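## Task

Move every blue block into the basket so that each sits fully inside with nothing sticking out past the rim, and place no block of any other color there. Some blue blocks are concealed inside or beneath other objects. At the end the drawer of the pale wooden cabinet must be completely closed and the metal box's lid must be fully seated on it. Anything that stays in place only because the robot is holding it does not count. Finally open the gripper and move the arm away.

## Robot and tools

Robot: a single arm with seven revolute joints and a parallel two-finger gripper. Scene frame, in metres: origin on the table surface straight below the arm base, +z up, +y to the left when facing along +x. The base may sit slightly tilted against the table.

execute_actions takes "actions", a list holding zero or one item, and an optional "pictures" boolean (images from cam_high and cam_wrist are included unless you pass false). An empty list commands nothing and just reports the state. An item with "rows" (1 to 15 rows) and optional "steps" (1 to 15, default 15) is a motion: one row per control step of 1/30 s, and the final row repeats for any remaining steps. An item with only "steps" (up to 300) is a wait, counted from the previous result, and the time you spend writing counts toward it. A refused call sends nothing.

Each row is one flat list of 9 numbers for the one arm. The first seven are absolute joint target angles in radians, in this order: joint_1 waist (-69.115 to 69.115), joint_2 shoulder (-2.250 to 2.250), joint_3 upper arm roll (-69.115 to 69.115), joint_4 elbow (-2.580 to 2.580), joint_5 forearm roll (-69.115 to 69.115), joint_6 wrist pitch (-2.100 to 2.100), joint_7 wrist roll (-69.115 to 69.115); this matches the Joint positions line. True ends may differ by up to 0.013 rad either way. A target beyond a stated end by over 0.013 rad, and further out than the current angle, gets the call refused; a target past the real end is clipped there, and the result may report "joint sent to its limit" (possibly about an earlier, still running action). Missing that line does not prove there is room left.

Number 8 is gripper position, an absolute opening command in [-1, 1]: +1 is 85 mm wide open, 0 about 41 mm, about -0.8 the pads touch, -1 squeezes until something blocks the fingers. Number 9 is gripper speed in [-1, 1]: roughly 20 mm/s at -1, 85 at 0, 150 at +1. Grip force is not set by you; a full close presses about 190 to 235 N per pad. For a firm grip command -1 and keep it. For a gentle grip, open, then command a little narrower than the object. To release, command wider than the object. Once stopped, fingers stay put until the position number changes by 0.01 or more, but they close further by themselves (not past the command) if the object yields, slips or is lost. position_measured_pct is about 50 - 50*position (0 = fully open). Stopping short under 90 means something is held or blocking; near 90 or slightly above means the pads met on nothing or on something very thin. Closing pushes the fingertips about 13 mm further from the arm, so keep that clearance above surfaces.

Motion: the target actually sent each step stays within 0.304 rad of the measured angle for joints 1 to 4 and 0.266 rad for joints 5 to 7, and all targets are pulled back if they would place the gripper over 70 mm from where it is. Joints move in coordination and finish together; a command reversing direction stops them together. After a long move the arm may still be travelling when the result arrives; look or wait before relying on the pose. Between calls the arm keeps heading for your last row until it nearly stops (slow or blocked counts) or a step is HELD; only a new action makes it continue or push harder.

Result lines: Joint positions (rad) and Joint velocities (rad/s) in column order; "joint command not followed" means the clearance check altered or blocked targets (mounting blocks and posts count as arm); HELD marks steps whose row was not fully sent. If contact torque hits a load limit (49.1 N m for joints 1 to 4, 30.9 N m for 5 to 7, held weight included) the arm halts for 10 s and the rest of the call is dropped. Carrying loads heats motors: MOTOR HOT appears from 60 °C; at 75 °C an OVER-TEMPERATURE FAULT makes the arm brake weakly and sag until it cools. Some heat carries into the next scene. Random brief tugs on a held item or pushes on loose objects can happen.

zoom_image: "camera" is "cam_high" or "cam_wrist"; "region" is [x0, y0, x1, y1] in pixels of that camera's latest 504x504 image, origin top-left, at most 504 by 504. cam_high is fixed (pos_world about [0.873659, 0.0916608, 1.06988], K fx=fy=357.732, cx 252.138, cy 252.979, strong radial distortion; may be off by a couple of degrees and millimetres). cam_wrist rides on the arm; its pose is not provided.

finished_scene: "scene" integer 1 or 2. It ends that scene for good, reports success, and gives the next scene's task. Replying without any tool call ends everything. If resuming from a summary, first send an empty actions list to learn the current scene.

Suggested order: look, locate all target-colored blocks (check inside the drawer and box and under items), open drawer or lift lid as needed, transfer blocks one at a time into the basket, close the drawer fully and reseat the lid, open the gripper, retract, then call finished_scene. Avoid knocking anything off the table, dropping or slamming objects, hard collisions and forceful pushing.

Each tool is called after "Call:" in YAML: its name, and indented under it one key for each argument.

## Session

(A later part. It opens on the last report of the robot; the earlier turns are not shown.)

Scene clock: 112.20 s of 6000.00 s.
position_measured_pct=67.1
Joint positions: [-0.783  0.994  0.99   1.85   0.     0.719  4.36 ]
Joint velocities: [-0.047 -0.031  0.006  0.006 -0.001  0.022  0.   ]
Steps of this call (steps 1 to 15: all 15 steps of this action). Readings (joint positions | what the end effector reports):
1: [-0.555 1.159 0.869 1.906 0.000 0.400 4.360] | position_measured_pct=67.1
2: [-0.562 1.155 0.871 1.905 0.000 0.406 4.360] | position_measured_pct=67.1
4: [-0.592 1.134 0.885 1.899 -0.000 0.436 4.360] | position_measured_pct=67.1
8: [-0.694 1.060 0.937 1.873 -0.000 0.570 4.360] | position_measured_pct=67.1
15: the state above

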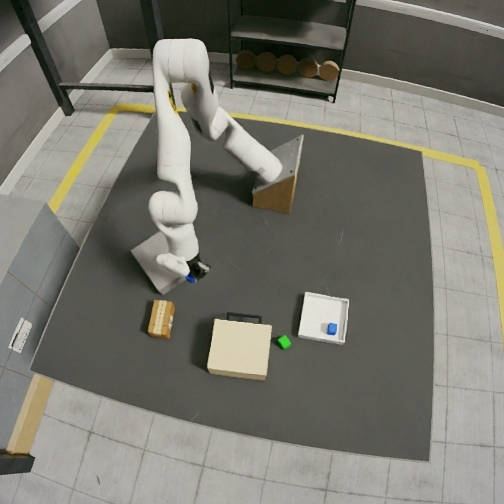

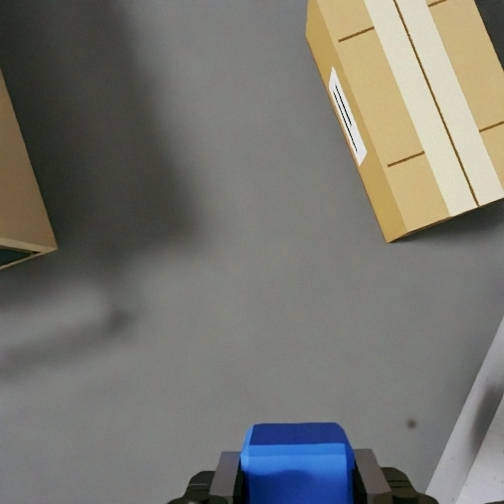

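Call:
execute_actions:
  actions:
    - {"rows":[[-0.86,1.195,0.744,1.68,0,0.81,4.2,-0.45,0]],"steps":10}
  pictures: false

Call:
execute_actions:
  actions:
    - {"rows":[[-0.89,1.42,0.606,1.35,0,0.965,4.01,-0.45,0]],"steps":10}
  pictures: false

Call:
execute_actions:
  actions:
    - {"rows":[[-0.916,1.6486,0.4677,1.0219,0,1.1192,3.83,-0.45,0]]}
  pictures: false

Call:
execute_actions:
  actions:
    - {"steps":8}

Call:
execute_actions:
  actions:
    - {"rows":[[-0.8615,1.7553,0.4749,1.0574,0,0.964,3.83,-0.45,0]],"steps":14}

Scene clock: 121.97 s of 6000.00 s.
position_measured_pct=67.1
Joint positions: [-0.842  1.143  0.81   1.724  0.     0.786  4.242]
Joint velocities: [-0.205  0.564 -0.75  -0.494 -0.005  0.258 -0.471]
Steps of this call (steps 1 to 15: the robot went on to your last target; steps 16 to 90: nothing new was sent; then 6.43 s passed at rest; steps 91 to 100: all 10 steps of this action). Readings (joint positions | what the end effector reports):
91: [-0.790 0.991 0.990 1.849 0.000 0.720 4.359] | position_measured_pct=67.1
92: [-0.792 0.997 0.986 1.846 0.001 0.723 4.356] | position_measured_pct=67.1
94: [-0.799 1.022 0.962 1.827 0.001 0.733 4.339] | position_measured_pct=67.1
98: [-0.827 1.104 0.861 1.758 0.000 0.768 4.275] | position_measured_pct=67.1
100: the state above

Scene clock: 122.30 s of 6000.00 s.
position_measured_pct=67.1
Joint positions: [-0.881  1.364  0.644  1.434  0.     0.926  4.057]
Joint velocities: [-0.099  0.571 -0.425 -0.886 -0.008  0.397 -0.503]
Steps of this call (steps 1 to 10: all 10 steps of this action). Readings (joint positions | what the end effector reports):
1: [-0.848 1.163 0.786 1.707 0.000 0.795 4.226] | position_measured_pct=67.1
2: [-0.853 1.187 0.766 1.685 -0.000 0.807 4.208] | position_measured_pct=67.1
4: [-0.860 1.236 0.732 1.629 -0.000 0.837 4.167] | position_measured_pct=67.1
8: [-0.874 1.322 0.673 1.498 0.000 0.897 4.093] | position_measured_pct=67.1
10: the state above

Scene clock: 122.80 s of 6000.00 s.
position_measured_pct=67.1
Joint positions: [-0.917  1.642  0.466  1.027 -0.001  1.117  3.831]
Joint velocities: [-0.01   0.049 -0.036 -0.086  0.002  0.039 -0.047]
Steps of this call (steps 1 to 15: all 15 steps of this action). Readings (joint positions | what the end effector reports):
1: [-0.884 1.383 0.630 1.406 -0.000 0.939 4.041] | position_measured_pct=67.1
2: [-0.887 1.406 0.617 1.376 0.000 0.955 4.022] | position_measured_pct=67.1
4: [-0.893 1.458 0.585 1.313 0.000 0.990 3.981] | position_measured_pct=67.1
8: [-0.904 1.547 0.529 1.177 0.000 1.051 3.910] | position_measured_pct=67.1
15: the state above

Scene clock: 123.07 s of 6000.00 s.
position_measured_pct=67.1
Joint positions: [-0.916  1.648  0.468  1.022 -0.     1.119  3.83 ]
Joint velocities: [ 0.001  0.007 -0.    -0.002 -0.002  0.002 -0.   ]
Steps of this call (steps 1 to 8: the robot went on to your last target). Readings (joint positions | what the end effector reports):
1: [-0.917 1.643 0.466 1.025 -0.001 1.118 3.830] | position_measured_pct=67.1
2: [-0.917 1.644 0.467 1.024 -0.000 1.119 3.830] | position_measured_pct=67.1
4: [-0.916 1.646 0.468 1.023 0.000 1.119 3.830] | position_measured_pct=67.1
8: the state above

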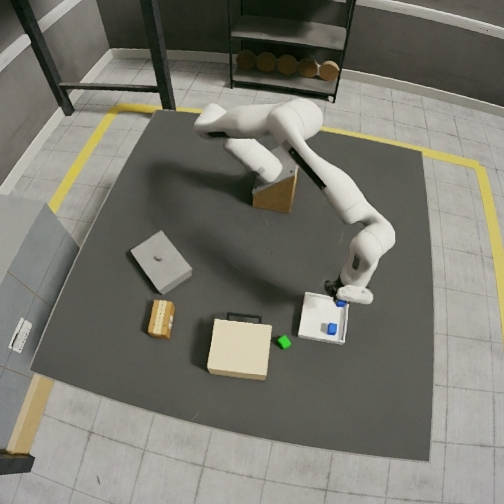

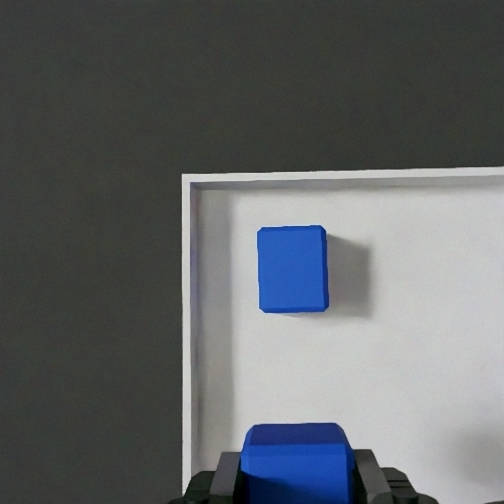

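Scene clock: 123.53 s of 6000.00 s.
position_measured_pct=67.1
Joint positions: [-0.862  1.754  0.475  1.058  0.     0.964  3.83 ]
Joint velocities: [ 0.005  0.009  0.    -0.002  0.     0.001 -0.   ]
Steps of this call (steps 1 to 14: all 14 steps of this action). Readings (joint positions | what the end effector reports):
1: [-0.915 1.649 0.468 1.022 -0.000 1.118 3.830] | position_measured_pct=67.1
2: [-0.913 1.655 0.468 1.023 -0.000 1.111 3.830] | position_measured_pct=67.1
4: [-0.898 1.683 0.470 1.031 0.000 1.072 3.830] | position_measured_pct=67.1
8: [-0.865 1.749 0.474 1.057 -0.000 0.974 3.830] | position_measured_pct=67.1
14: the state above

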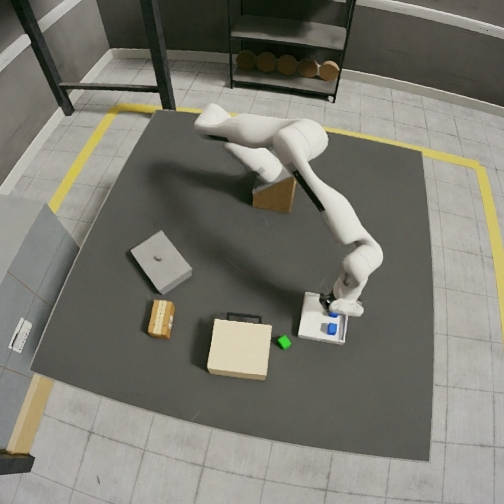

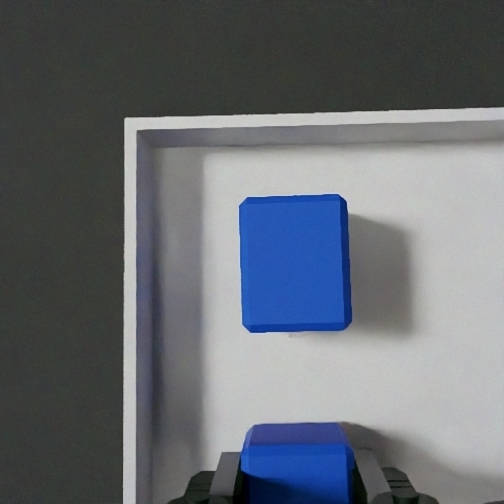

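Call:
execute_actions:
  actions:
    - {"rows":[[-0.8605,1.7573,0.475,1.0574,0,0.9617,3.83,-0.45,-0.5],[-0.8605,1.7573,0.475,1.0574,0,0.9617,3.83,-0.45,-0.5],[-0.8605,1.7573,0.475,1.0574,0,0.9617,3.83,-0.05,-0.5]],"steps":12}
  pictures: false

Call:
execute_actions:
  actions:
    - {"rows":[[-0.916,1.6486,0.4677,1.0219,0,1.1192,3.83,-0.05,0]],"steps":9}
  pictures: false

Call:
execute_actions:
  actions:
    - {"rows":[[-0.806,1.2235,0.7478,1.4696,0,0.9632,4.4,1,0]]}
  pictures: false

Call:
execute_actions:
  actions:
    - {"steps":4}
  pictures: false

Call:
execute_actions:
  actions:
    - {"rows":[[-0.525,1.012,0.9849,1.3864,0,0.9882,4.895,1,0]]}
  pictures: false

Call:
execute_actions:
  actions:
    - {"steps":14}

Scene clock: 136.83 s of 6000.00 s.
position_measured_pct=54.0
Joint positions: [-0.861  1.757  0.475  1.057 -0.     0.962  3.83 ]
Joint velocities: [-0.     0.001 -0.    -0.     0.001 -0.     0.   ]
Steps of this call (steps 1 to 15: the robot went on to your last target; steps 16 to 90: nothing new was sent; then 9.90 s passed at rest; steps 91 to 102: all 12 steps of this action). Readings (joint positions | what the end effector reports):
91: [-0.861 1.756 0.475 1.057 0.000 0.963 3.830] | position_measured_pct=67.1
92: [-0.861 1.757 0.475 1.057 0.000 0.962 3.830] | position_measured_pct=67.1
94: [-0.861 1.757 0.475 1.057 0.000 0.962 3.830] | position_measured_pct=67.1
98: [-0.861 1.757 0.475 1.057 0.000 0.962 3.830] | position_measured_pct=60.7
102: the state above

Scene clock: 137.13 s of 6000.00 s.
position_measured_pct=52.4
Joint positions: [-0.914  1.652  0.468  1.02   0.     1.116  3.83 ]
Joint velocities: [-0.028 -0.057 -0.006 -0.033 -0.     0.115 -0.   ]
Steps of this call (steps 1 to 9: all 9 steps of this action). Readings (joint positions | what the end effector reports):
1: [-0.861 1.756 0.475 1.057 0.000 0.963 3.830] | position_measured_pct=53.2
2: [-0.864 1.751 0.474 1.057 -0.000 0.970 3.830] | position_measured_pct=52.8
4: [-0.878 1.723 0.473 1.049 -0.000 1.009 3.830] | position_measured_pct=52.8
8: [-0.912 1.656 0.468 1.023 0.000 1.108 3.830] | position_measured_pct=52.4
9: the state above

Scene clock: 137.63 s of 6000.00 s.
position_measured_pct=15.5
Joint positions: [-0.835  1.344  0.675  1.335 -0.     1.003  4.141]
Joint velocities: [ 0.165 -0.673  0.449  0.749  0.016 -0.218  1.193]
Steps of this call (steps 1 to 15: all 15 steps of this action). Readings (joint positions | what the end effector reports):
1: [-0.914 1.649 0.468 1.021 -0.000 1.117 3.831] | position_measured_pct=52.4
2: [-0.912 1.643 0.471 1.028 -0.001 1.115 3.835] | position_measured_pct=52.0
4: [-0.903 1.614 0.493 1.057 -0.002 1.101 3.859] | position_measured_pct=48.0
8: [-0.875 1.518 0.567 1.149 -0.001 1.061 3.939] | position_measured_pct=36.5
15: the state above

Scene clock: 137.77 s of 6000.00 s.
position_measured_pct=4.0
Joint positions: [-0.816  1.268  0.722  1.421  0.     0.977  4.303]
Joint velocities: [ 0.126 -0.551  0.317  0.608 -0.004 -0.18   1.214]
Steps of this call (steps 1 to 4: the robot went on to your last target). Readings (joint positions | what the end effector reports):
1: [-0.829 1.323 0.689 1.359 0.000 0.996 4.182] | position_measured_pct=12.7
2: [-0.825 1.304 0.701 1.380 0.001 0.990 4.222] | position_measured_pct=9.5
4: the state above

Scene clock: 138.27 s of 6000.00 s.
position_measured_pct=0.0
Joint positions: [-0.566  1.045  0.951  1.401  0.     0.986  4.769]
Joint velocities: [ 0.397 -0.321  0.312 -0.141 -0.01   0.023  1.214]
Steps of this call (steps 1 to 15: all 15 steps of this action). Readings (joint positions | what the end effector reports):
1: [-0.811 1.250 0.733 1.440 0.000 0.973 4.341] | position_measured_pct=2.0
2: [-0.802 1.234 0.746 1.453 -0.001 0.972 4.371] | position_measured_pct=1.2
4: [-0.766 1.204 0.777 1.464 -0.001 0.975 4.408] | position_measured_pct=0.4
8: [-0.683 1.140 0.848 1.443 -0.000 0.979 4.504] | position_measured_pct=0.0
15: the state above

Scene clock: 138.73 s of 6000.00 s.
position_measured_pct=0.0
Joint positions: [-0.525  1.012  0.985  1.386  0.     0.988  4.895]
Joint velocities: [ 0.003 -0.002 -0.    -0.    -0.     0.001  0.   ]
Steps of this call (steps 1 to 14: the robot went on to your last target). Readings (joint positions | what the end effector reports):
1: [-0.553 1.035 0.962 1.396 -0.000 0.986 4.810] | position_measured_pct=0.0
2: [-0.542 1.026 0.972 1.392 0.000 0.987 4.846] | position_measured_pct=0.0
4: [-0.530 1.015 0.986 1.388 0.001 0.988 4.888] | position_measured_pct=0.0
8: [-0.527 1.013 0.985 1.387 0.000 0.988 4.895] | position_measured_pct=0.0
14: the state above

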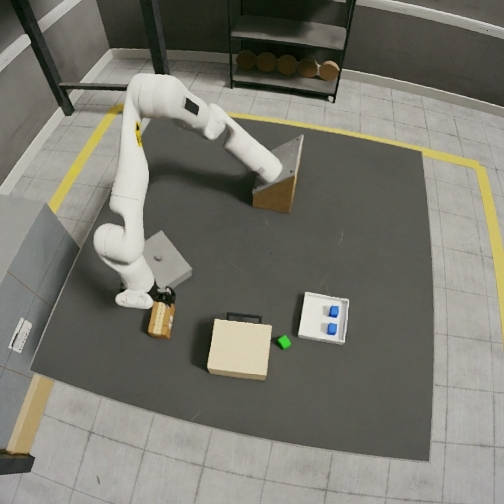

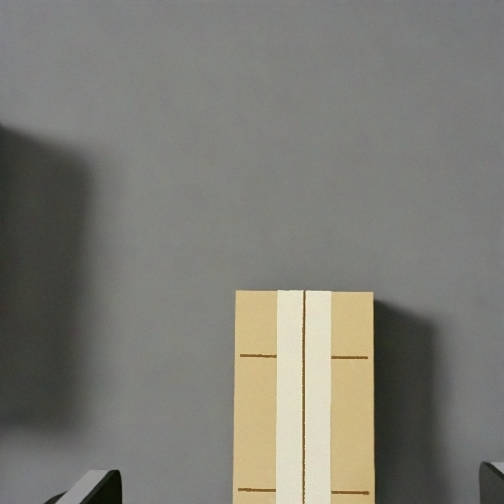

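Call:
execute_actions:
  actions:
    - {"rows":[[-0.333,1.1295,0.8964,1.4533,0,0.7161,4.89,1,0]]}

Call:
execute_actions:
  actions:
    - {"rows":[[-0.333,1.1295,0.8964,1.4533,0,0.7161,4.89,0.22,0]]}
  pictures: false

Call:
execute_actions:
  actions:
    - {"rows":[[-0.44,1.0577,0.9453,1.4347,0,0.8534,4.89,0.22,0]],"steps":11}
  pictures: false

Call:
execute_actions:
  actions:
    - {"rows":[[-0.3156,0.8991,1.0411,1.4347,0,0.8534,4.89,0.22,0]],"steps":14}

Scene clock: 149.90 s of 6000.00 s.
position_measured_pct=0.0
Joint positions: [-0.337  1.128  0.896  1.453 -0.     0.716  4.89 ]
Joint velocities: [ 0.033  0.013  0.003 -0.004  0.002 -0.005 -0.   ]
Steps of this call (steps 1 to 30: the robot went on to your last target; steps 31 to 90: nothing new was sent; then 7.67 s passed at rest; steps 91 to 105: all 15 steps of this action). Readings (joint positions | what the end effector reports):
91: [-0.524 1.013 0.984 1.387 -0.000 0.987 4.895] | position_measured_pct=0.0
92: [-0.517 1.016 0.982 1.388 -0.000 0.980 4.895] | position_measured_pct=0.0
94: [-0.487 1.034 0.970 1.396 -0.000 0.943 4.894] | position_measured_pct=0.0
98: [-0.390 1.094 0.925 1.431 0.000 0.803 4.892] | position_measured_pct=0.0
105: the state above

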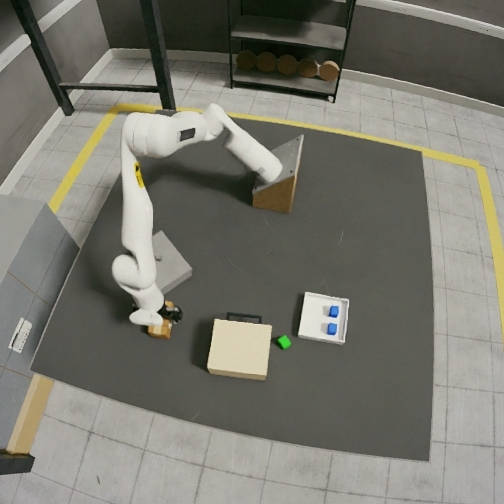

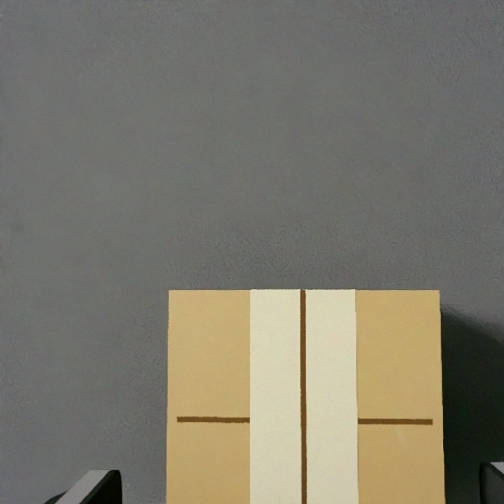

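Scene clock: 150.40 s of 6000.00 s.
position_measured_pct=34.5
Joint positions: [-0.334  1.129  0.896  1.453 -0.     0.716  4.89 ]
Joint velocities: [-0.    -0.    -0.001  0.001  0.001  0.001  0.   ]
Steps of this call (steps 1 to 15: all 15 steps of this action). Readings (joint positions | what the end effector reports):
1: [-0.336 1.128 0.896 1.453 -0.000 0.716 4.890] | position_measured_pct=0.0
2: [-0.335 1.129 0.896 1.453 0.000 0.716 4.890] | position_measured_pct=0.4
4: [-0.334 1.129 0.896 1.453 0.000 0.716 4.890] | position_measured_pct=4.8
8: [-0.333 1.129 0.896 1.453 0.000 0.716 4.890] | position_measured_pct=15.9
15: the state above

Scene clock: 150.77 s of 6000.00 s.
position_measured_pct=34.5
Joint positions: [-0.436  1.06   0.946  1.434  0.     0.853  4.89 ]
Joint velocities: [-0.026 -0.014  0.001  0.013 -0.001  0.013 -0.   ]
Steps of this call (steps 1 to 11: all 11 steps of this action). Readings (joint positions | what the end effector reports):
1: [-0.335 1.128 0.897 1.453 0.000 0.717 4.890] | position_measured_pct=34.5
2: [-0.341 1.124 0.899 1.453 0.000 0.724 4.890] | position_measured_pct=34.5
4: [-0.371 1.105 0.911 1.449 0.000 0.758 4.890] | position_measured_pct=34.5
8: [-0.432 1.063 0.942 1.434 -0.000 0.845 4.890] | position_measured_pct=34.5
11: the state above

Scene clock: 151.23 s of 6000.00 s.
position_measured_pct=34.5
Joint positions: [-0.317  0.902  1.043  1.435  0.     0.853  4.89 ]
Joint velocities: [ 0.01  -0.019 -0.046 -0.    -0.014 -0.001  0.001]
Steps of this call (steps 1 to 14: all 14 steps of this action). Readings (joint positions | what the end effector reports):
1: [-0.436 1.058 0.946 1.434 -0.000 0.853 4.890] | position_measured_pct=34.5
2: [-0.432 1.051 0.946 1.435 -0.001 0.853 4.890] | position_measured_pct=34.5
4: [-0.410 1.022 0.959 1.434 -0.002 0.853 4.890] | position_measured_pct=34.5
8: [-0.346 0.939 1.015 1.434 -0.000 0.853 4.890] | position_measured_pct=34.5
14: the state above

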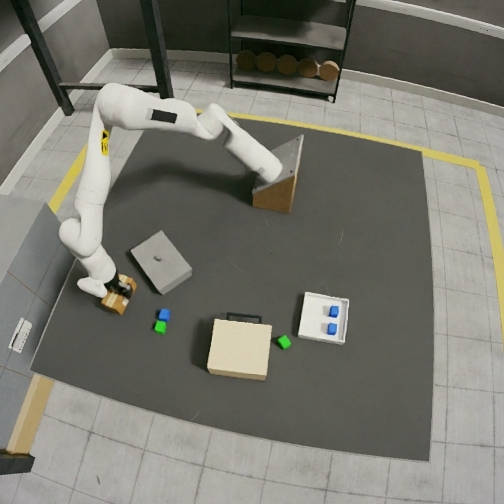

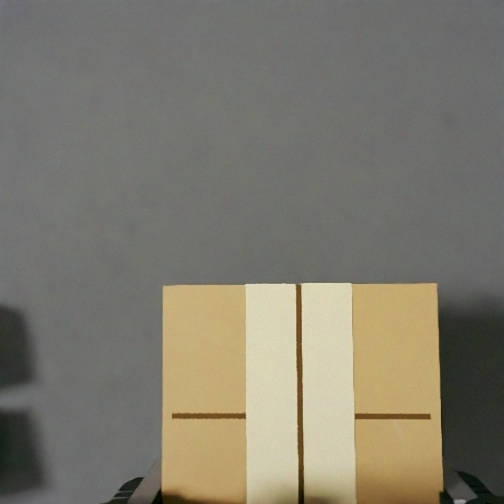

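Call:
execute_actions:
  actions:
    - {"rows":[[-0.194,0.9609,0.9686,1.4533,0,0.7197,4.89,0.22,0]]}
  pictures: false

Call:
execute_actions:
  actions:
    - {"rows":[[-0.194,0.9609,0.9686,1.4533,0,0.7197,4.89,0.7,0]],"steps":8}
  pictures: false

Call:
execute_actions:
  actions:
    - {"rows":[[-0.3156,0.8991,1.0411,1.4347,0,0.8534,4.89,0.7,0]],"steps":10}
  pictures: false

Call:
execute_actions:
  actions:
    - {"rows":[[-0.523,1.0007,0.9945,1.516,0,0.8632,4.9,0.3,0]]}
  pictures: false

Call:
execute_actions:
  actions:
    - {"steps":6}

Scene clock: 161.50 s of 6000.00 s.
position_measured_pct=34.5
Joint positions: [-0.196  0.96   0.969  1.453  0.     0.72   4.89 ]
Joint velocities: [ 0.016  0.004  0.002  0.    -0.002  0.002  0.   ]
Steps of this call (steps 1 to 15: the robot went on to your last target; steps 16 to 90: nothing new was sent; then 6.77 s passed at rest; steps 91 to 105: all 15 steps of this action). Readings (joint positions | what the end effector reports):
91: [-0.314 0.900 1.041 1.435 -0.000 0.852 4.890] | position_measured_pct=34.5
92: [-0.307 0.903 1.037 1.435 -0.000 0.847 4.890] | position_measured_pct=34.5
94: [-0.277 0.918 1.022 1.438 -0.000 0.817 4.890] | position_measured_pct=34.5
98: [-0.206 0.955 0.976 1.452 0.000 0.733 4.890] | position_measured_pct=34.5
105: the state above

Scene clock: 161.77 s of 6000.00 s.
position_measured_pct=18.7
Joint positions: [-0.194  0.961  0.969  1.453  0.     0.72   4.89 ]
Joint velocities: [ 0.001  0.     0.     0.     0.001 -0.001  0.   ]
Steps of this call (steps 1 to 8: all 8 steps of this action). Readings (joint positions | what the end effector reports):
1: [-0.195 0.961 0.969 1.453 0.000 0.720 4.890] | position_measured_pct=34.5
2: [-0.195 0.961 0.969 1.453 0.000 0.720 4.890] | position_measured_pct=34.1
4: [-0.194 0.961 0.969 1.453 0.000 0.720 4.890] | position_measured_pct=29.8
8: the state above

Scene clock: 162.10 s of 6000.00 s.
position_measured_pct=15.1
Joint positions: [-0.31   0.901  1.041  1.434  0.     0.852  4.89 ]
Joint velocities: [-0.012 -0.012  0.03   0.006  0.004  0.042  0.   ]
Steps of this call (steps 1 to 10: all 10 steps of this action). Readings (joint positions | what the end effector reports):
1: [-0.196 0.960 0.969 1.453 0.000 0.721 4.890] | position_measured_pct=17.1
2: [-0.202 0.957 0.972 1.453 0.000 0.726 4.890] | position_measured_pct=15.9
4: [-0.232 0.943 0.988 1.450 0.000 0.756 4.890] | position_measured_pct=15.1
8: [-0.304 0.905 1.034 1.435 -0.000 0.840 4.890] | position_measured_pct=15.1
10: the state above

Scene clock: 162.60 s of 6000.00 s.
position_measured_pct=34.9
Joint positions: [-0.519  0.999  0.993  1.515 -0.     0.863  4.9  ]
Joint velocities: [-0.033  0.01   0.037  0.011  0.011 -0.     0.   ]
Steps of this call (steps 1 to 15: all 15 steps of this action). Readings (joint positions | what the end effector reports):
1: [-0.312 0.902 1.042 1.435 0.000 0.853 4.890] | position_measured_pct=15.1
2: [-0.319 0.904 1.042 1.437 0.001 0.853 4.890] | position_measured_pct=15.5
4: [-0.351 0.918 1.038 1.449 0.002 0.854 4.892] | position_measured_pct=19.4
8: [-0.451 0.966 1.012 1.486 0.000 0.859 4.896] | position_measured_pct=30.6
15: the state above

Scene clock: 162.80 s of 6000.00 s.
position_measured_pct=34.9
Joint positions: [-0.522  1.     0.994  1.516 -0.     0.863  4.9  ]
Joint velocities: [-0.007  0.002  0.     0.     0.    -0.003  0.   ]
Steps of this call (steps 1 to 6: the robot went on to your last target). Readings (joint positions | what the end effector reports):
1: [-0.520 1.000 0.994 1.516 -0.000 0.863 4.900] | position_measured_pct=34.9
2: [-0.520 1.000 0.994 1.516 0.000 0.863 4.900] | position_measured_pct=34.9
4: [-0.522 1.000 0.994 1.516 -0.000 0.863 4.900] | position_measured_pct=34.9
6: the state above

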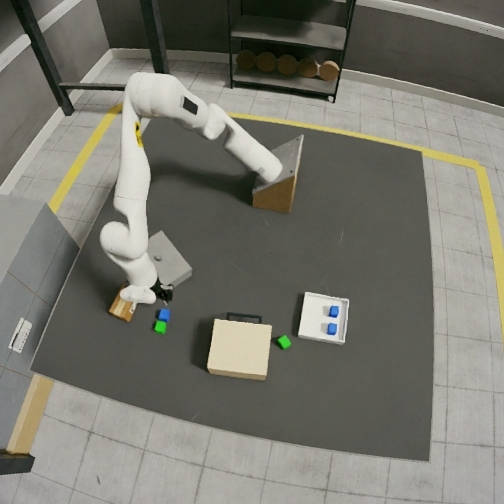

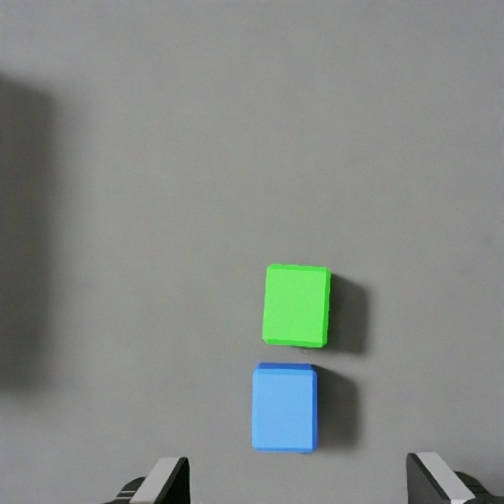

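Call:
execute_actions:
  actions:
    - {"rows":[[-0.3505,1.1141,0.9056,1.5535,0,0.6376,4.89,0.15,0]]}

Call:
execute_actions:
  actions:
    - {"rows":[[-0.3505,1.1141,0.9056,1.5535,0,0.6376,4.89,-0.45,0]],"steps":13}
  pictures: false

Call:
execute_actions:
  actions:
    - {"rows":[[-0.57,0.975,1.02,1.5,0,0.92,4.8,-0.45,0]],"steps":13}
  pictures: false

Call:
execute_actions:
  actions:
    - {"rows":[[-0.86,1.195,0.744,1.62,0,0.87,4.4,-0.45,0]],"steps":14}
  pictures: false

Call:
execute_actions:
  actions:
    - {"rows":[[-0.845,1.39,0.643,1.32,0,0.995,4.18,-0.45,0]],"steps":10}
  pictures: false

Call:
execute_actions:
  actions:
    - {"rows":[[-0.821,1.596,0.5423,1.0219,0,1.1192,3.96,-0.45,0]]}
  pictures: false

Call:
execute_actions:
  actions:
    - {"steps":8}

Scene clock: 176.50 s of 6000.00 s.
position_measured_pct=42.5
Joint positions: [-0.354  1.113  0.905  1.554 -0.     0.638  4.89 ]
Joint velocities: [ 0.029  0.012  0.005 -0.001  0.004  0.001 -0.   ]
Steps of this call (steps 1 to 15: the robot went on to your last target; steps 16 to 90: nothing new was sent; then 10.20 s passed at rest; steps 91 to 105: all 15 steps of this action). Readings (joint positions | what the end effector reports):
91: [-0.522 1.002 0.994 1.516 -0.000 0.862 4.900] | position_measured_pct=34.9
92: [-0.515 1.006 0.991 1.516 -0.000 0.855 4.900] | position_measured_pct=35.3
94: [-0.485 1.025 0.978 1.522 0.000 0.821 4.898] | position_measured_pct=39.3
98: [-0.389 1.088 0.927 1.544 0.000 0.692 4.892] | position_measured_pct=42.1
105: the state above

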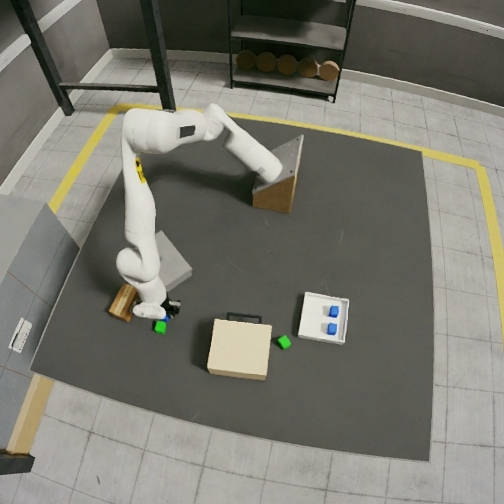

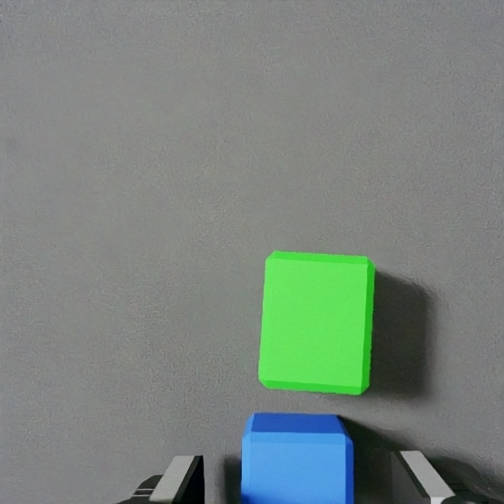

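Scene clock: 176.93 s of 6000.00 s.
position_measured_pct=67.1
Joint positions: [-0.351  1.114  0.906  1.553  0.     0.638  4.89 ]
Joint velocities: [ 0.    -0.001  0.     0.    -0.    -0.001 -0.   ]
Steps of this call (steps 1 to 13: all 13 steps of this action). Readings (joint positions | what the end effector reports):
1: [-0.353 1.113 0.906 1.554 0.000 0.638 4.890] | position_measured_pct=42.5
2: [-0.352 1.113 0.906 1.554 0.000 0.638 4.890] | position_measured_pct=42.9
4: [-0.351 1.114 0.906 1.554 0.000 0.638 4.890] | position_measured_pct=46.8
8: [-0.351 1.114 0.906 1.554 -0.000 0.638 4.890] | position_measured_pct=58.3
13: the state above

Scene clock: 177.37 s of 6000.00 s.
position_measured_pct=67.1
Joint positions: [-0.562  0.979  1.019  1.499  0.     0.917  4.801]
Joint velocities: [-0.045 -0.036  0.044 -0.018  0.001  0.107 -0.033]
Steps of this call (steps 1 to 13: all 13 steps of this action). Readings (joint positions | what the end effector reports):
1: [-0.353 1.113 0.906 1.553 0.000 0.639 4.890] | position_measured_pct=67.1
2: [-0.359 1.109 0.909 1.553 0.000 0.645 4.888] | position_measured_pct=67.1
4: [-0.389 1.091 0.922 1.547 -0.000 0.678 4.877] | position_measured_pct=67.1
8: [-0.491 1.026 0.976 1.520 -0.000 0.809 4.835] | position_measured_pct=67.1
13: the state above

Scene clock: 177.83 s of 6000.00 s.
position_measured_pct=67.1
Joint positions: [-0.807  1.156  0.796  1.597  0.     0.878  4.487]
Joint velocities: [-0.619  0.452 -0.615  0.259 -0.007 -0.1   -1.015]
Steps of this call (steps 1 to 14: all 14 steps of this action). Readings (joint positions | what the end effector reports):
1: [-0.565 0.979 1.020 1.500 0.000 0.919 4.799] | position_measured_pct=67.1
2: [-0.572 0.984 1.018 1.503 0.002 0.918 4.795] | position_measured_pct=67.1
4: [-0.602 1.006 0.995 1.514 0.003 0.913 4.769] | position_measured_pct=67.1
8: [-0.683 1.066 0.916 1.546 0.001 0.899 4.681] | position_measured_pct=67.1
14: the state above

Scene clock: 178.17 s of 6000.00 s.
position_measured_pct=67.1
Joint positions: [-0.848  1.339  0.672  1.44  -0.     0.956  4.244]
Joint velocities: [ 0.028  0.435 -0.261 -1.046  0.001  0.322 -0.564]
Steps of this call (steps 1 to 10: all 10 steps of this action). Readings (joint positions | what the end effector reports):
1: [-0.826 1.173 0.775 1.604 -0.000 0.876 4.454] | position_measured_pct=67.1
2: [-0.841 1.193 0.758 1.607 -0.001 0.878 4.425] | position_measured_pct=67.1
4: [-0.852 1.235 0.731 1.597 -0.001 0.888 4.374] | position_measured_pct=67.1
8: [-0.851 1.307 0.690 1.512 -0.000 0.932 4.284] | position_measured_pct=67.1
10: the state above

Scene clock: 178.67 s of 6000.00 s.
position_measured_pct=67.1
Joint positions: [-0.823  1.591  0.541  1.025 -0.001  1.118  3.96 ]
Joint velocities: [ 0.007  0.028  0.008 -0.048  0.008  0.022 -0.016]
Steps of this call (steps 1 to 15: all 15 steps of this action). Readings (joint positions | what the end effector reports):
1: [-0.847 1.354 0.664 1.406 -0.000 0.967 4.225] | position_measured_pct=67.1
2: [-0.846 1.372 0.655 1.371 0.000 0.980 4.204] | position_measured_pct=67.1
4: [-0.840 1.423 0.630 1.298 0.001 1.013 4.148] | position_measured_pct=67.1
8: [-0.830 1.517 0.581 1.149 0.000 1.071 4.045] | position_measured_pct=67.1
15: the state above

Scene clock: 178.93 s of 6000.00 s.
position_measured_pct=67.1
Joint positions: [-0.821  1.596  0.542  1.022 -0.     1.119  3.96 ]
Joint velocities: [ 0.002  0.004 -0.    -0.001  0.003  0.001  0.   ]
Steps of this call (steps 1 to 8: the robot went on to your last target). Readings (joint positions | what the end effector reports):
1: [-0.823 1.592 0.541 1.024 -0.000 1.119 3.960] | position_measured_pct=67.1
2: [-0.822 1.593 0.542 1.023 -0.000 1.119 3.960] | position_measured_pct=67.1
4: [-0.822 1.594 0.542 1.022 0.000 1.119 3.960] | position_measured_pct=67.1
8: the state above

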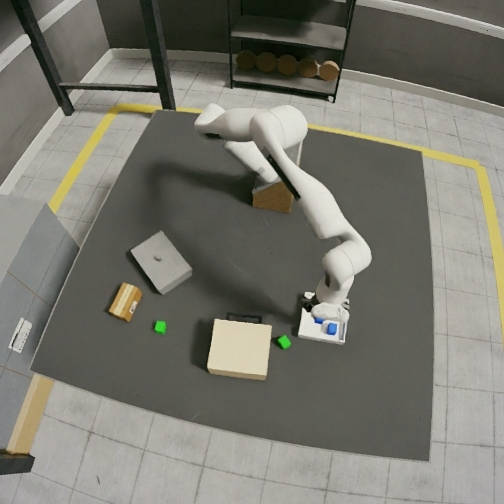

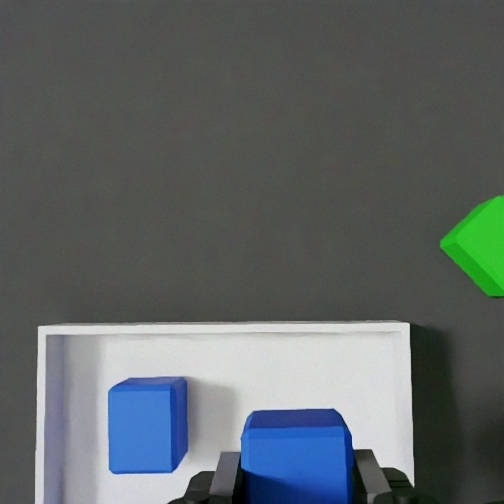

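Call:
execute_actions:
  actions:
    - {"rows":[[-0.758,1.6998,0.5472,1.0574,0,0.9624,3.96,-0.45,0]],"steps":14}
  pictures: false

Call:
execute_actions:
  actions:
    - {"rows":[[-0.758,1.6998,0.5472,1.0574,0,0.9624,3.96,-0.05,-0.5]],"steps":10}
  pictures: false

Call:
execute_actions:
  actions:
    - {"rows":[[-0.821,1.596,0.5423,1.0219,0,1.1192,3.96,-0.05,0]],"steps":9}
  pictures: false

Call:
execute_actions:
  actions:
    - {"rows":[[-0.86,1.195,0.744,1.62,0,0.87,4.1,-0.05,0]],"steps":15}
  pictures: false

Call:
execute_actions:
  actions:
    - {"rows":[[-0.821,0.7898,1.324,2.006,0,0.6708,4.26,-0.05,0]]}
  pictures: false

Call:
execute_actions:
  actions:
    - {"steps":18}

Scene clock: 189.67 s of 6000.00 s.
position_measured_pct=67.1
Joint positions: [-0.759  1.699  0.547  1.058  0.     0.962  3.96 ]
Joint velocities: [ 0.006  0.008  0.001 -0.002 -0.001  0.001 -0.   ]
Steps of this call (steps 1 to 15: the robot went on to your last target; steps 16 to 90: nothing new was sent; then 7.27 s passed at rest; steps 91 to 104: all 14 steps of this action). Readings (joint positions | what the end effector reports):
91: [-0.820 1.597 0.542 1.022 -0.000 1.118 3.960] | position_measured_pct=67.1
92: [-0.817 1.603 0.543 1.023 -0.000 1.110 3.960] | position_measured_pct=67.1
94: [-0.800 1.631 0.544 1.031 0.000 1.070 3.960] | position_measured_pct=67.1
98: [-0.762 1.694 0.547 1.057 -0.000 0.971 3.960] | position_measured_pct=67.1
104: the state above

Scene clock: 190.00 s of 6000.00 s.
position_measured_pct=54.0
Joint positions: [-0.758  1.7    0.547  1.057 -0.     0.962  3.96 ]
Joint velocities: [ 0.     0.001  0.    -0.    -0.     0.001 -0.   ]
Steps of this call (steps 1 to 10: all 10 steps of this action). Readings (joint positions | what the end effector reports):
1: [-0.758 1.699 0.547 1.057 0.000 0.962 3.960] | position_measured_pct=67.1
2: [-0.758 1.699 0.547 1.057 0.000 0.962 3.960] | position_measured_pct=67.1
4: [-0.758 1.700 0.547 1.057 0.000 0.962 3.960] | position_measured_pct=63.9
8: [-0.758 1.700 0.547 1.057 0.000 0.962 3.960] | position_measured_pct=57.1
10: the state above

Scene clock: 190.30 s of 6000.00 s.
position_measured_pct=52.4
Joint positions: [-0.819  1.599  0.543  1.02   0.     1.117  3.96 ]
Joint velocities: [-0.028 -0.049 -0.003 -0.027 -0.     0.086 -0.   ]
Steps of this call (steps 1 to 9: all 9 steps of this action). Readings (joint positions | what the end effector reports):
1: [-0.759 1.699 0.547 1.057 0.000 0.964 3.960] | position_measured_pct=53.2
2: [-0.762 1.693 0.547 1.057 -0.000 0.972 3.960] | position_measured_pct=52.8
4: [-0.779 1.665 0.545 1.049 -0.000 1.012 3.960] | position_measured_pct=52.8
8: [-0.817 1.602 0.543 1.022 0.000 1.110 3.960] | position_measured_pct=52.4
9: the state above

Scene clock: 190.80 s of 6000.00 s.
position_measured_pct=52.4
Joint positions: [-0.852  1.29   0.701  1.408  0.     0.923  4.07 ]
Joint velocities: [-0.037 -0.482  0.218  1.094 -0.003 -0.274  0.157]
Steps of this call (steps 1 to 15: all 15 steps of this action). Readings (joint positions | what the end effector reports):
1: [-0.820 1.597 0.543 1.022 -0.000 1.117 3.960] | position_measured_pct=52.4
2: [-0.821 1.590 0.545 1.029 -0.001 1.114 3.963] | position_measured_pct=52.4
4: [-0.826 1.561 0.561 1.058 -0.001 1.092 3.975] | position_measured_pct=52.4
8: [-0.838 1.451 0.622 1.164 -0.000 1.017 4.017] | position_measured_pct=52.4
15: the state above

Scene clock: 191.30 s of 6000.00 s.
position_measured_pct=52.4
Joint positions: [-0.831  0.96   1.03   1.79   0.     0.742  4.205]
Joint velocities: [ 0.032 -0.493  0.799  0.641 -0.001 -0.212  0.166]
Steps of this call (steps 1 to 15: all 15 steps of this action). Readings (joint positions | what the end effector reports):
1: [-0.852 1.273 0.709 1.444 0.000 0.914 4.075] | position_measured_pct=52.4
2: [-0.851 1.253 0.718 1.476 -0.001 0.903 4.082] | position_measured_pct=52.4
4: [-0.848 1.208 0.754 1.525 -0.001 0.869 4.106] | position_measured_pct=52.4
8: [-0.840 1.109 0.853 1.621 -0.000 0.808 4.153] | position_measured_pct=52.4
15: the state above

Scene clock: 191.90 s of 6000.00 s.
position_measured_pct=52.4
Joint positions: [-0.821  0.791  1.324  2.006 -0.     0.671  4.26 ]
Joint velocities: [-0.004 -0.01  -0.001  0.002 -0.002 -0.001  0.   ]
Steps of this call (steps 1 to 18: the robot went on to your last target). Readings (joint positions | what the end effector reports):
1: [-0.830 0.944 1.057 1.811 0.000 0.735 4.210] | position_measured_pct=52.4
2: [-0.829 0.929 1.085 1.831 0.000 0.728 4.215] | position_measured_pct=52.4
4: [-0.827 0.896 1.140 1.871 0.000 0.714 4.226] | position_measured_pct=52.4
8: [-0.823 0.831 1.253 1.953 0.000 0.688 4.247] | position_measured_pct=52.4
18: the state above

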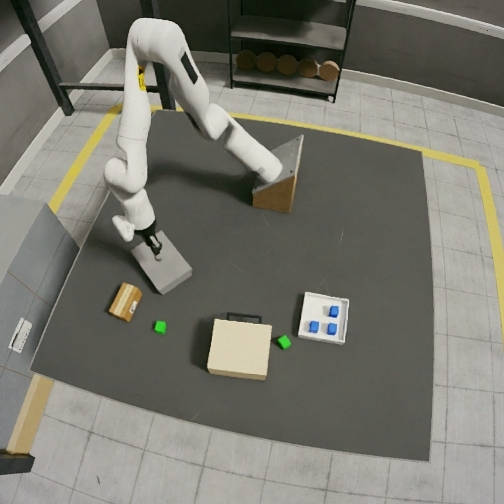

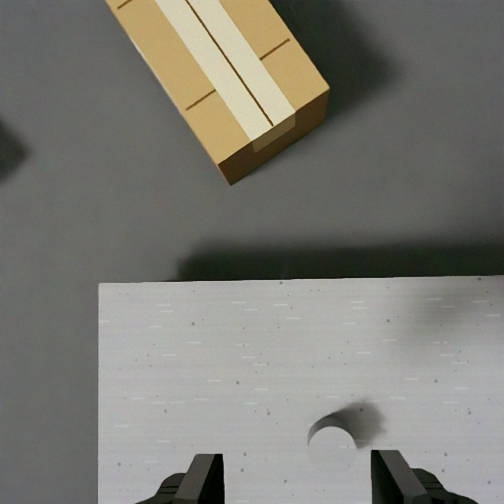

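Call:
execute_actions:
  actions:
    - {"rows":[[-0.681,0.809,1.2442,2.0712,0,0.5044,4.295,-0.05,0]]}

Scene clock: 196.83 s of 6000.00 s.
position_measured_pct=52.4
Joint positions: [-0.683  0.809  1.244  2.071  0.     0.504  4.295]
Joint velocities: [ 0.022  0.001  0.002  0.002 -0.001 -0.003  0.   ]
Steps of this call (steps 1 to 15: the robot went on to your last target; steps 16 to 90: nothing new was sent; then 1.43 s passed at rest; steps 91 to 105: all 15 steps of this action). Readings (joint positions | what the end effector reports):
91: [-0.819 0.790 1.323 2.006 -0.000 0.670 4.260] | position_measured_pct=52.4
92: [-0.812 0.791 1.320 2.009 -0.000 0.664 4.261] | position_measured_pct=52.4
94: [-0.781 0.795 1.305 2.021 -0.000 0.632 4.268] | position_measured_pct=52.4
98: [-0.701 0.806 1.256 2.062 0.000 0.529 4.290] | position_measured_pct=52.4
105: the state above

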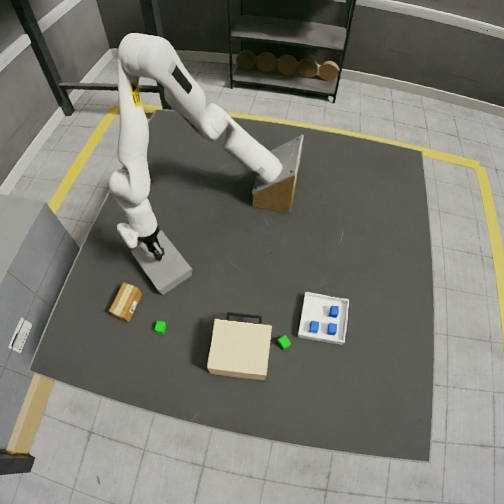

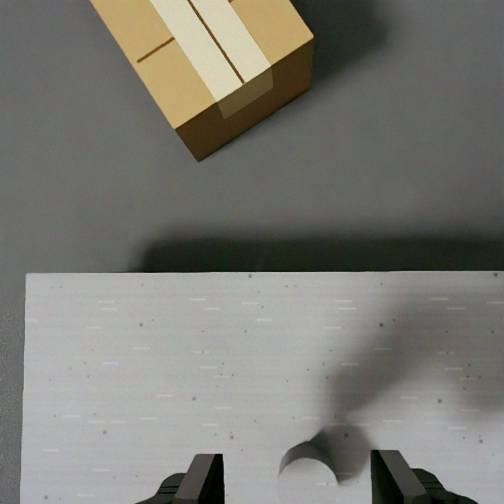

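Call:
execute_actions:
  actions:
    - {"rows":[[-0.597,0.83,1.1891,2.089,0,0.4216,4.298,-0.05,0]],"steps":14}

Call:
execute_actions:
  actions:
    - {"rows":[[-0.597,0.83,1.1891,2.089,0,0.4216,4.298,-1,0]],"steps":15}

Scene clock: 201.90 s of 6000.00 s.
position_measured_pct=52.4
Joint positions: [-0.598  0.83   1.189  2.089  0.     0.422  4.298]
Joint velocities: [ 0.012  0.001  0.     0.    -0.002 -0.001 -0.   ]
Steps of this call (steps 1 to 15: the robot went on to your last target; steps 16 to 90: nothing new was sent; then 1.60 s passed at rest; steps 91 to 104: all 14 steps of this action). Readings (joint positions | what the end effector reports):
91: [-0.679 0.809 1.244 2.071 -0.000 0.504 4.295] | position_measured_pct=52.4
92: [-0.672 0.811 1.240 2.072 -0.000 0.498 4.295] | position_measured_pct=52.4
94: [-0.641 0.819 1.223 2.078 -0.000 0.472 4.296] | position_measured_pct=52.4
98: [-0.603 0.829 1.190 2.089 0.000 0.424 4.298] | position_measured_pct=52.4
104: the state above

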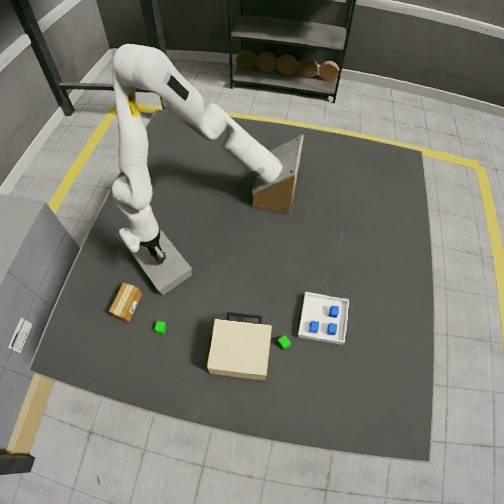

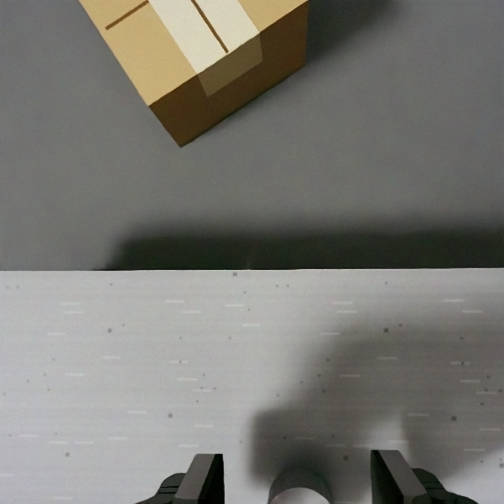

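Scene clock: 202.40 s of 6000.00 s.
position_measured_pct=80.2
Joint positions: [-0.598  0.829  1.19   2.089  0.     0.422  4.298]
Joint velocities: [-0.    -0.    -0.     0.001 -0.001  0.001 -0.   ]
Steps of this call (steps 1 to 15: all 15 steps of this action). Readings (joint positions | what the end effector reports):
1: [-0.598 0.830 1.189 2.089 0.000 0.422 4.298] | position_measured_pct=52.4
2: [-0.598 0.830 1.189 2.089 0.000 0.422 4.298] | position_measured_pct=53.2
4: [-0.597 0.830 1.189 2.089 0.000 0.422 4.298] | position_measured_pct=57.1
8: [-0.597 0.830 1.189 2.089 0.000 0.422 4.298] | position_measured_pct=68.7
15: the state above

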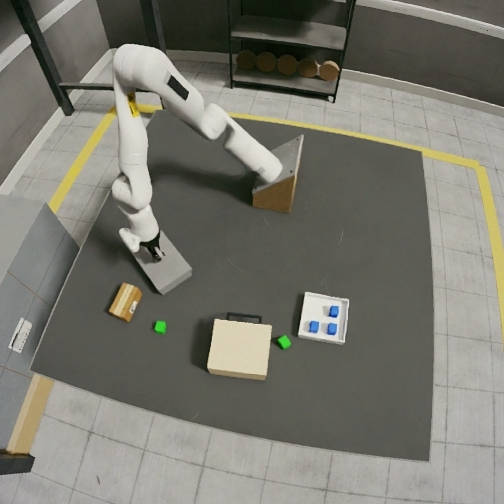

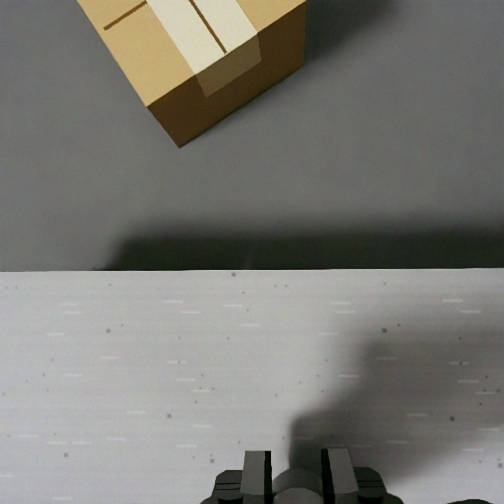

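Call:
execute_actions:
  actions:
    - {"rows":[[-0.597,0.83,1.1891,2.089,0,0.4216,4.298,-0.3,0],[-0.597,0.83,1.1891,2.089,0,0.4216,4.298,-0.3,0],[-0.597,0.83,1.1891,2.089,0,0.4216,4.298,-0.3,0],[-0.597,0.83,1.1891,2.089,0,0.4216,4.298,-0.3,0],[-0.597,0.83,1.1891,2.089,0,0.4216,4.298,-0.3,0],[-0.597,0.83,1.1891,2.089,0,0.4216,4.298,-0.3,0],[-0.576,0.836,1.1755,2.092,0,0.401,4.298,-0.3,0]],"steps":15}
  pictures: false

Call:
execute_actions:
  actions:
    - {"rows":[[-0.576,0.836,1.1755,2.092,0,0.401,4.298,-1,0]],"steps":11}

Scene clock: 212.77 s of 6000.00 s.
position_measured_pct=65.1
Joint positions: [-0.577  0.836  1.175  2.092 -0.     0.401  4.298]
Joint velocities: [ 0.007  0.002  0.002  0.001  0.001 -0.003 -0.   ]
Steps of this call (steps 1 to 15: the robot went on to your last target; steps 16 to 90: nothing new was sent; then 6.87 s passed at rest; steps 91 to 105: all 15 steps of this action). Readings (joint positions | what the end effector reports):
91: [-0.598 0.829 1.190 2.089 0.000 0.422 4.298] | position_measured_pct=80.2
92: [-0.598 0.829 1.190 2.089 0.000 0.422 4.298] | position_measured_pct=80.2
94: [-0.597 0.830 1.189 2.089 0.000 0.422 4.298] | position_measured_pct=75.4
98: [-0.588 0.832 1.185 2.090 -0.000 0.416 4.298] | position_measured_pct=66.3
105: the state above

Scene clock: 213.13 s of 6000.00 s.
position_measured_pct=78.6
Joint positions: [-0.577  0.835  1.176  2.092  0.     0.402  4.298]
Joint velocities: [ 0.    -0.     0.     0.    -0.001 -0.001 -0.   ]
Steps of this call (steps 1 to 11: all 11 steps of this action). Readings (joint positions | what the end effector reports):
1: [-0.577 0.836 1.175 2.092 0.000 0.401 4.298] | position_measured_pct=65.1
2: [-0.576 0.836 1.176 2.092 0.000 0.401 4.298] | position_measured_pct=65.5
4: [-0.576 0.836 1.175 2.092 -0.000 0.401 4.298] | position_measured_pct=69.8
8: [-0.577 0.835 1.176 2.092 0.000 0.402 4.298] | position_measured_pct=77.4
11: the state above

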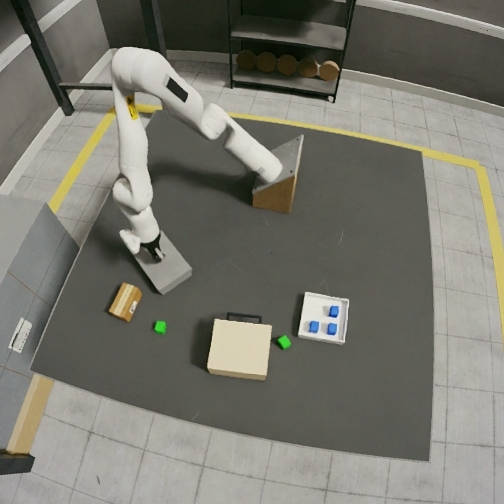

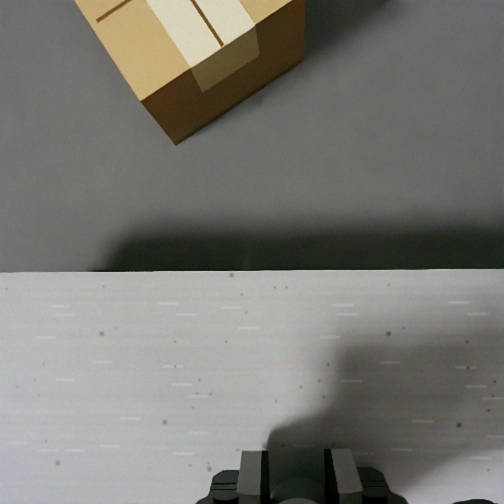

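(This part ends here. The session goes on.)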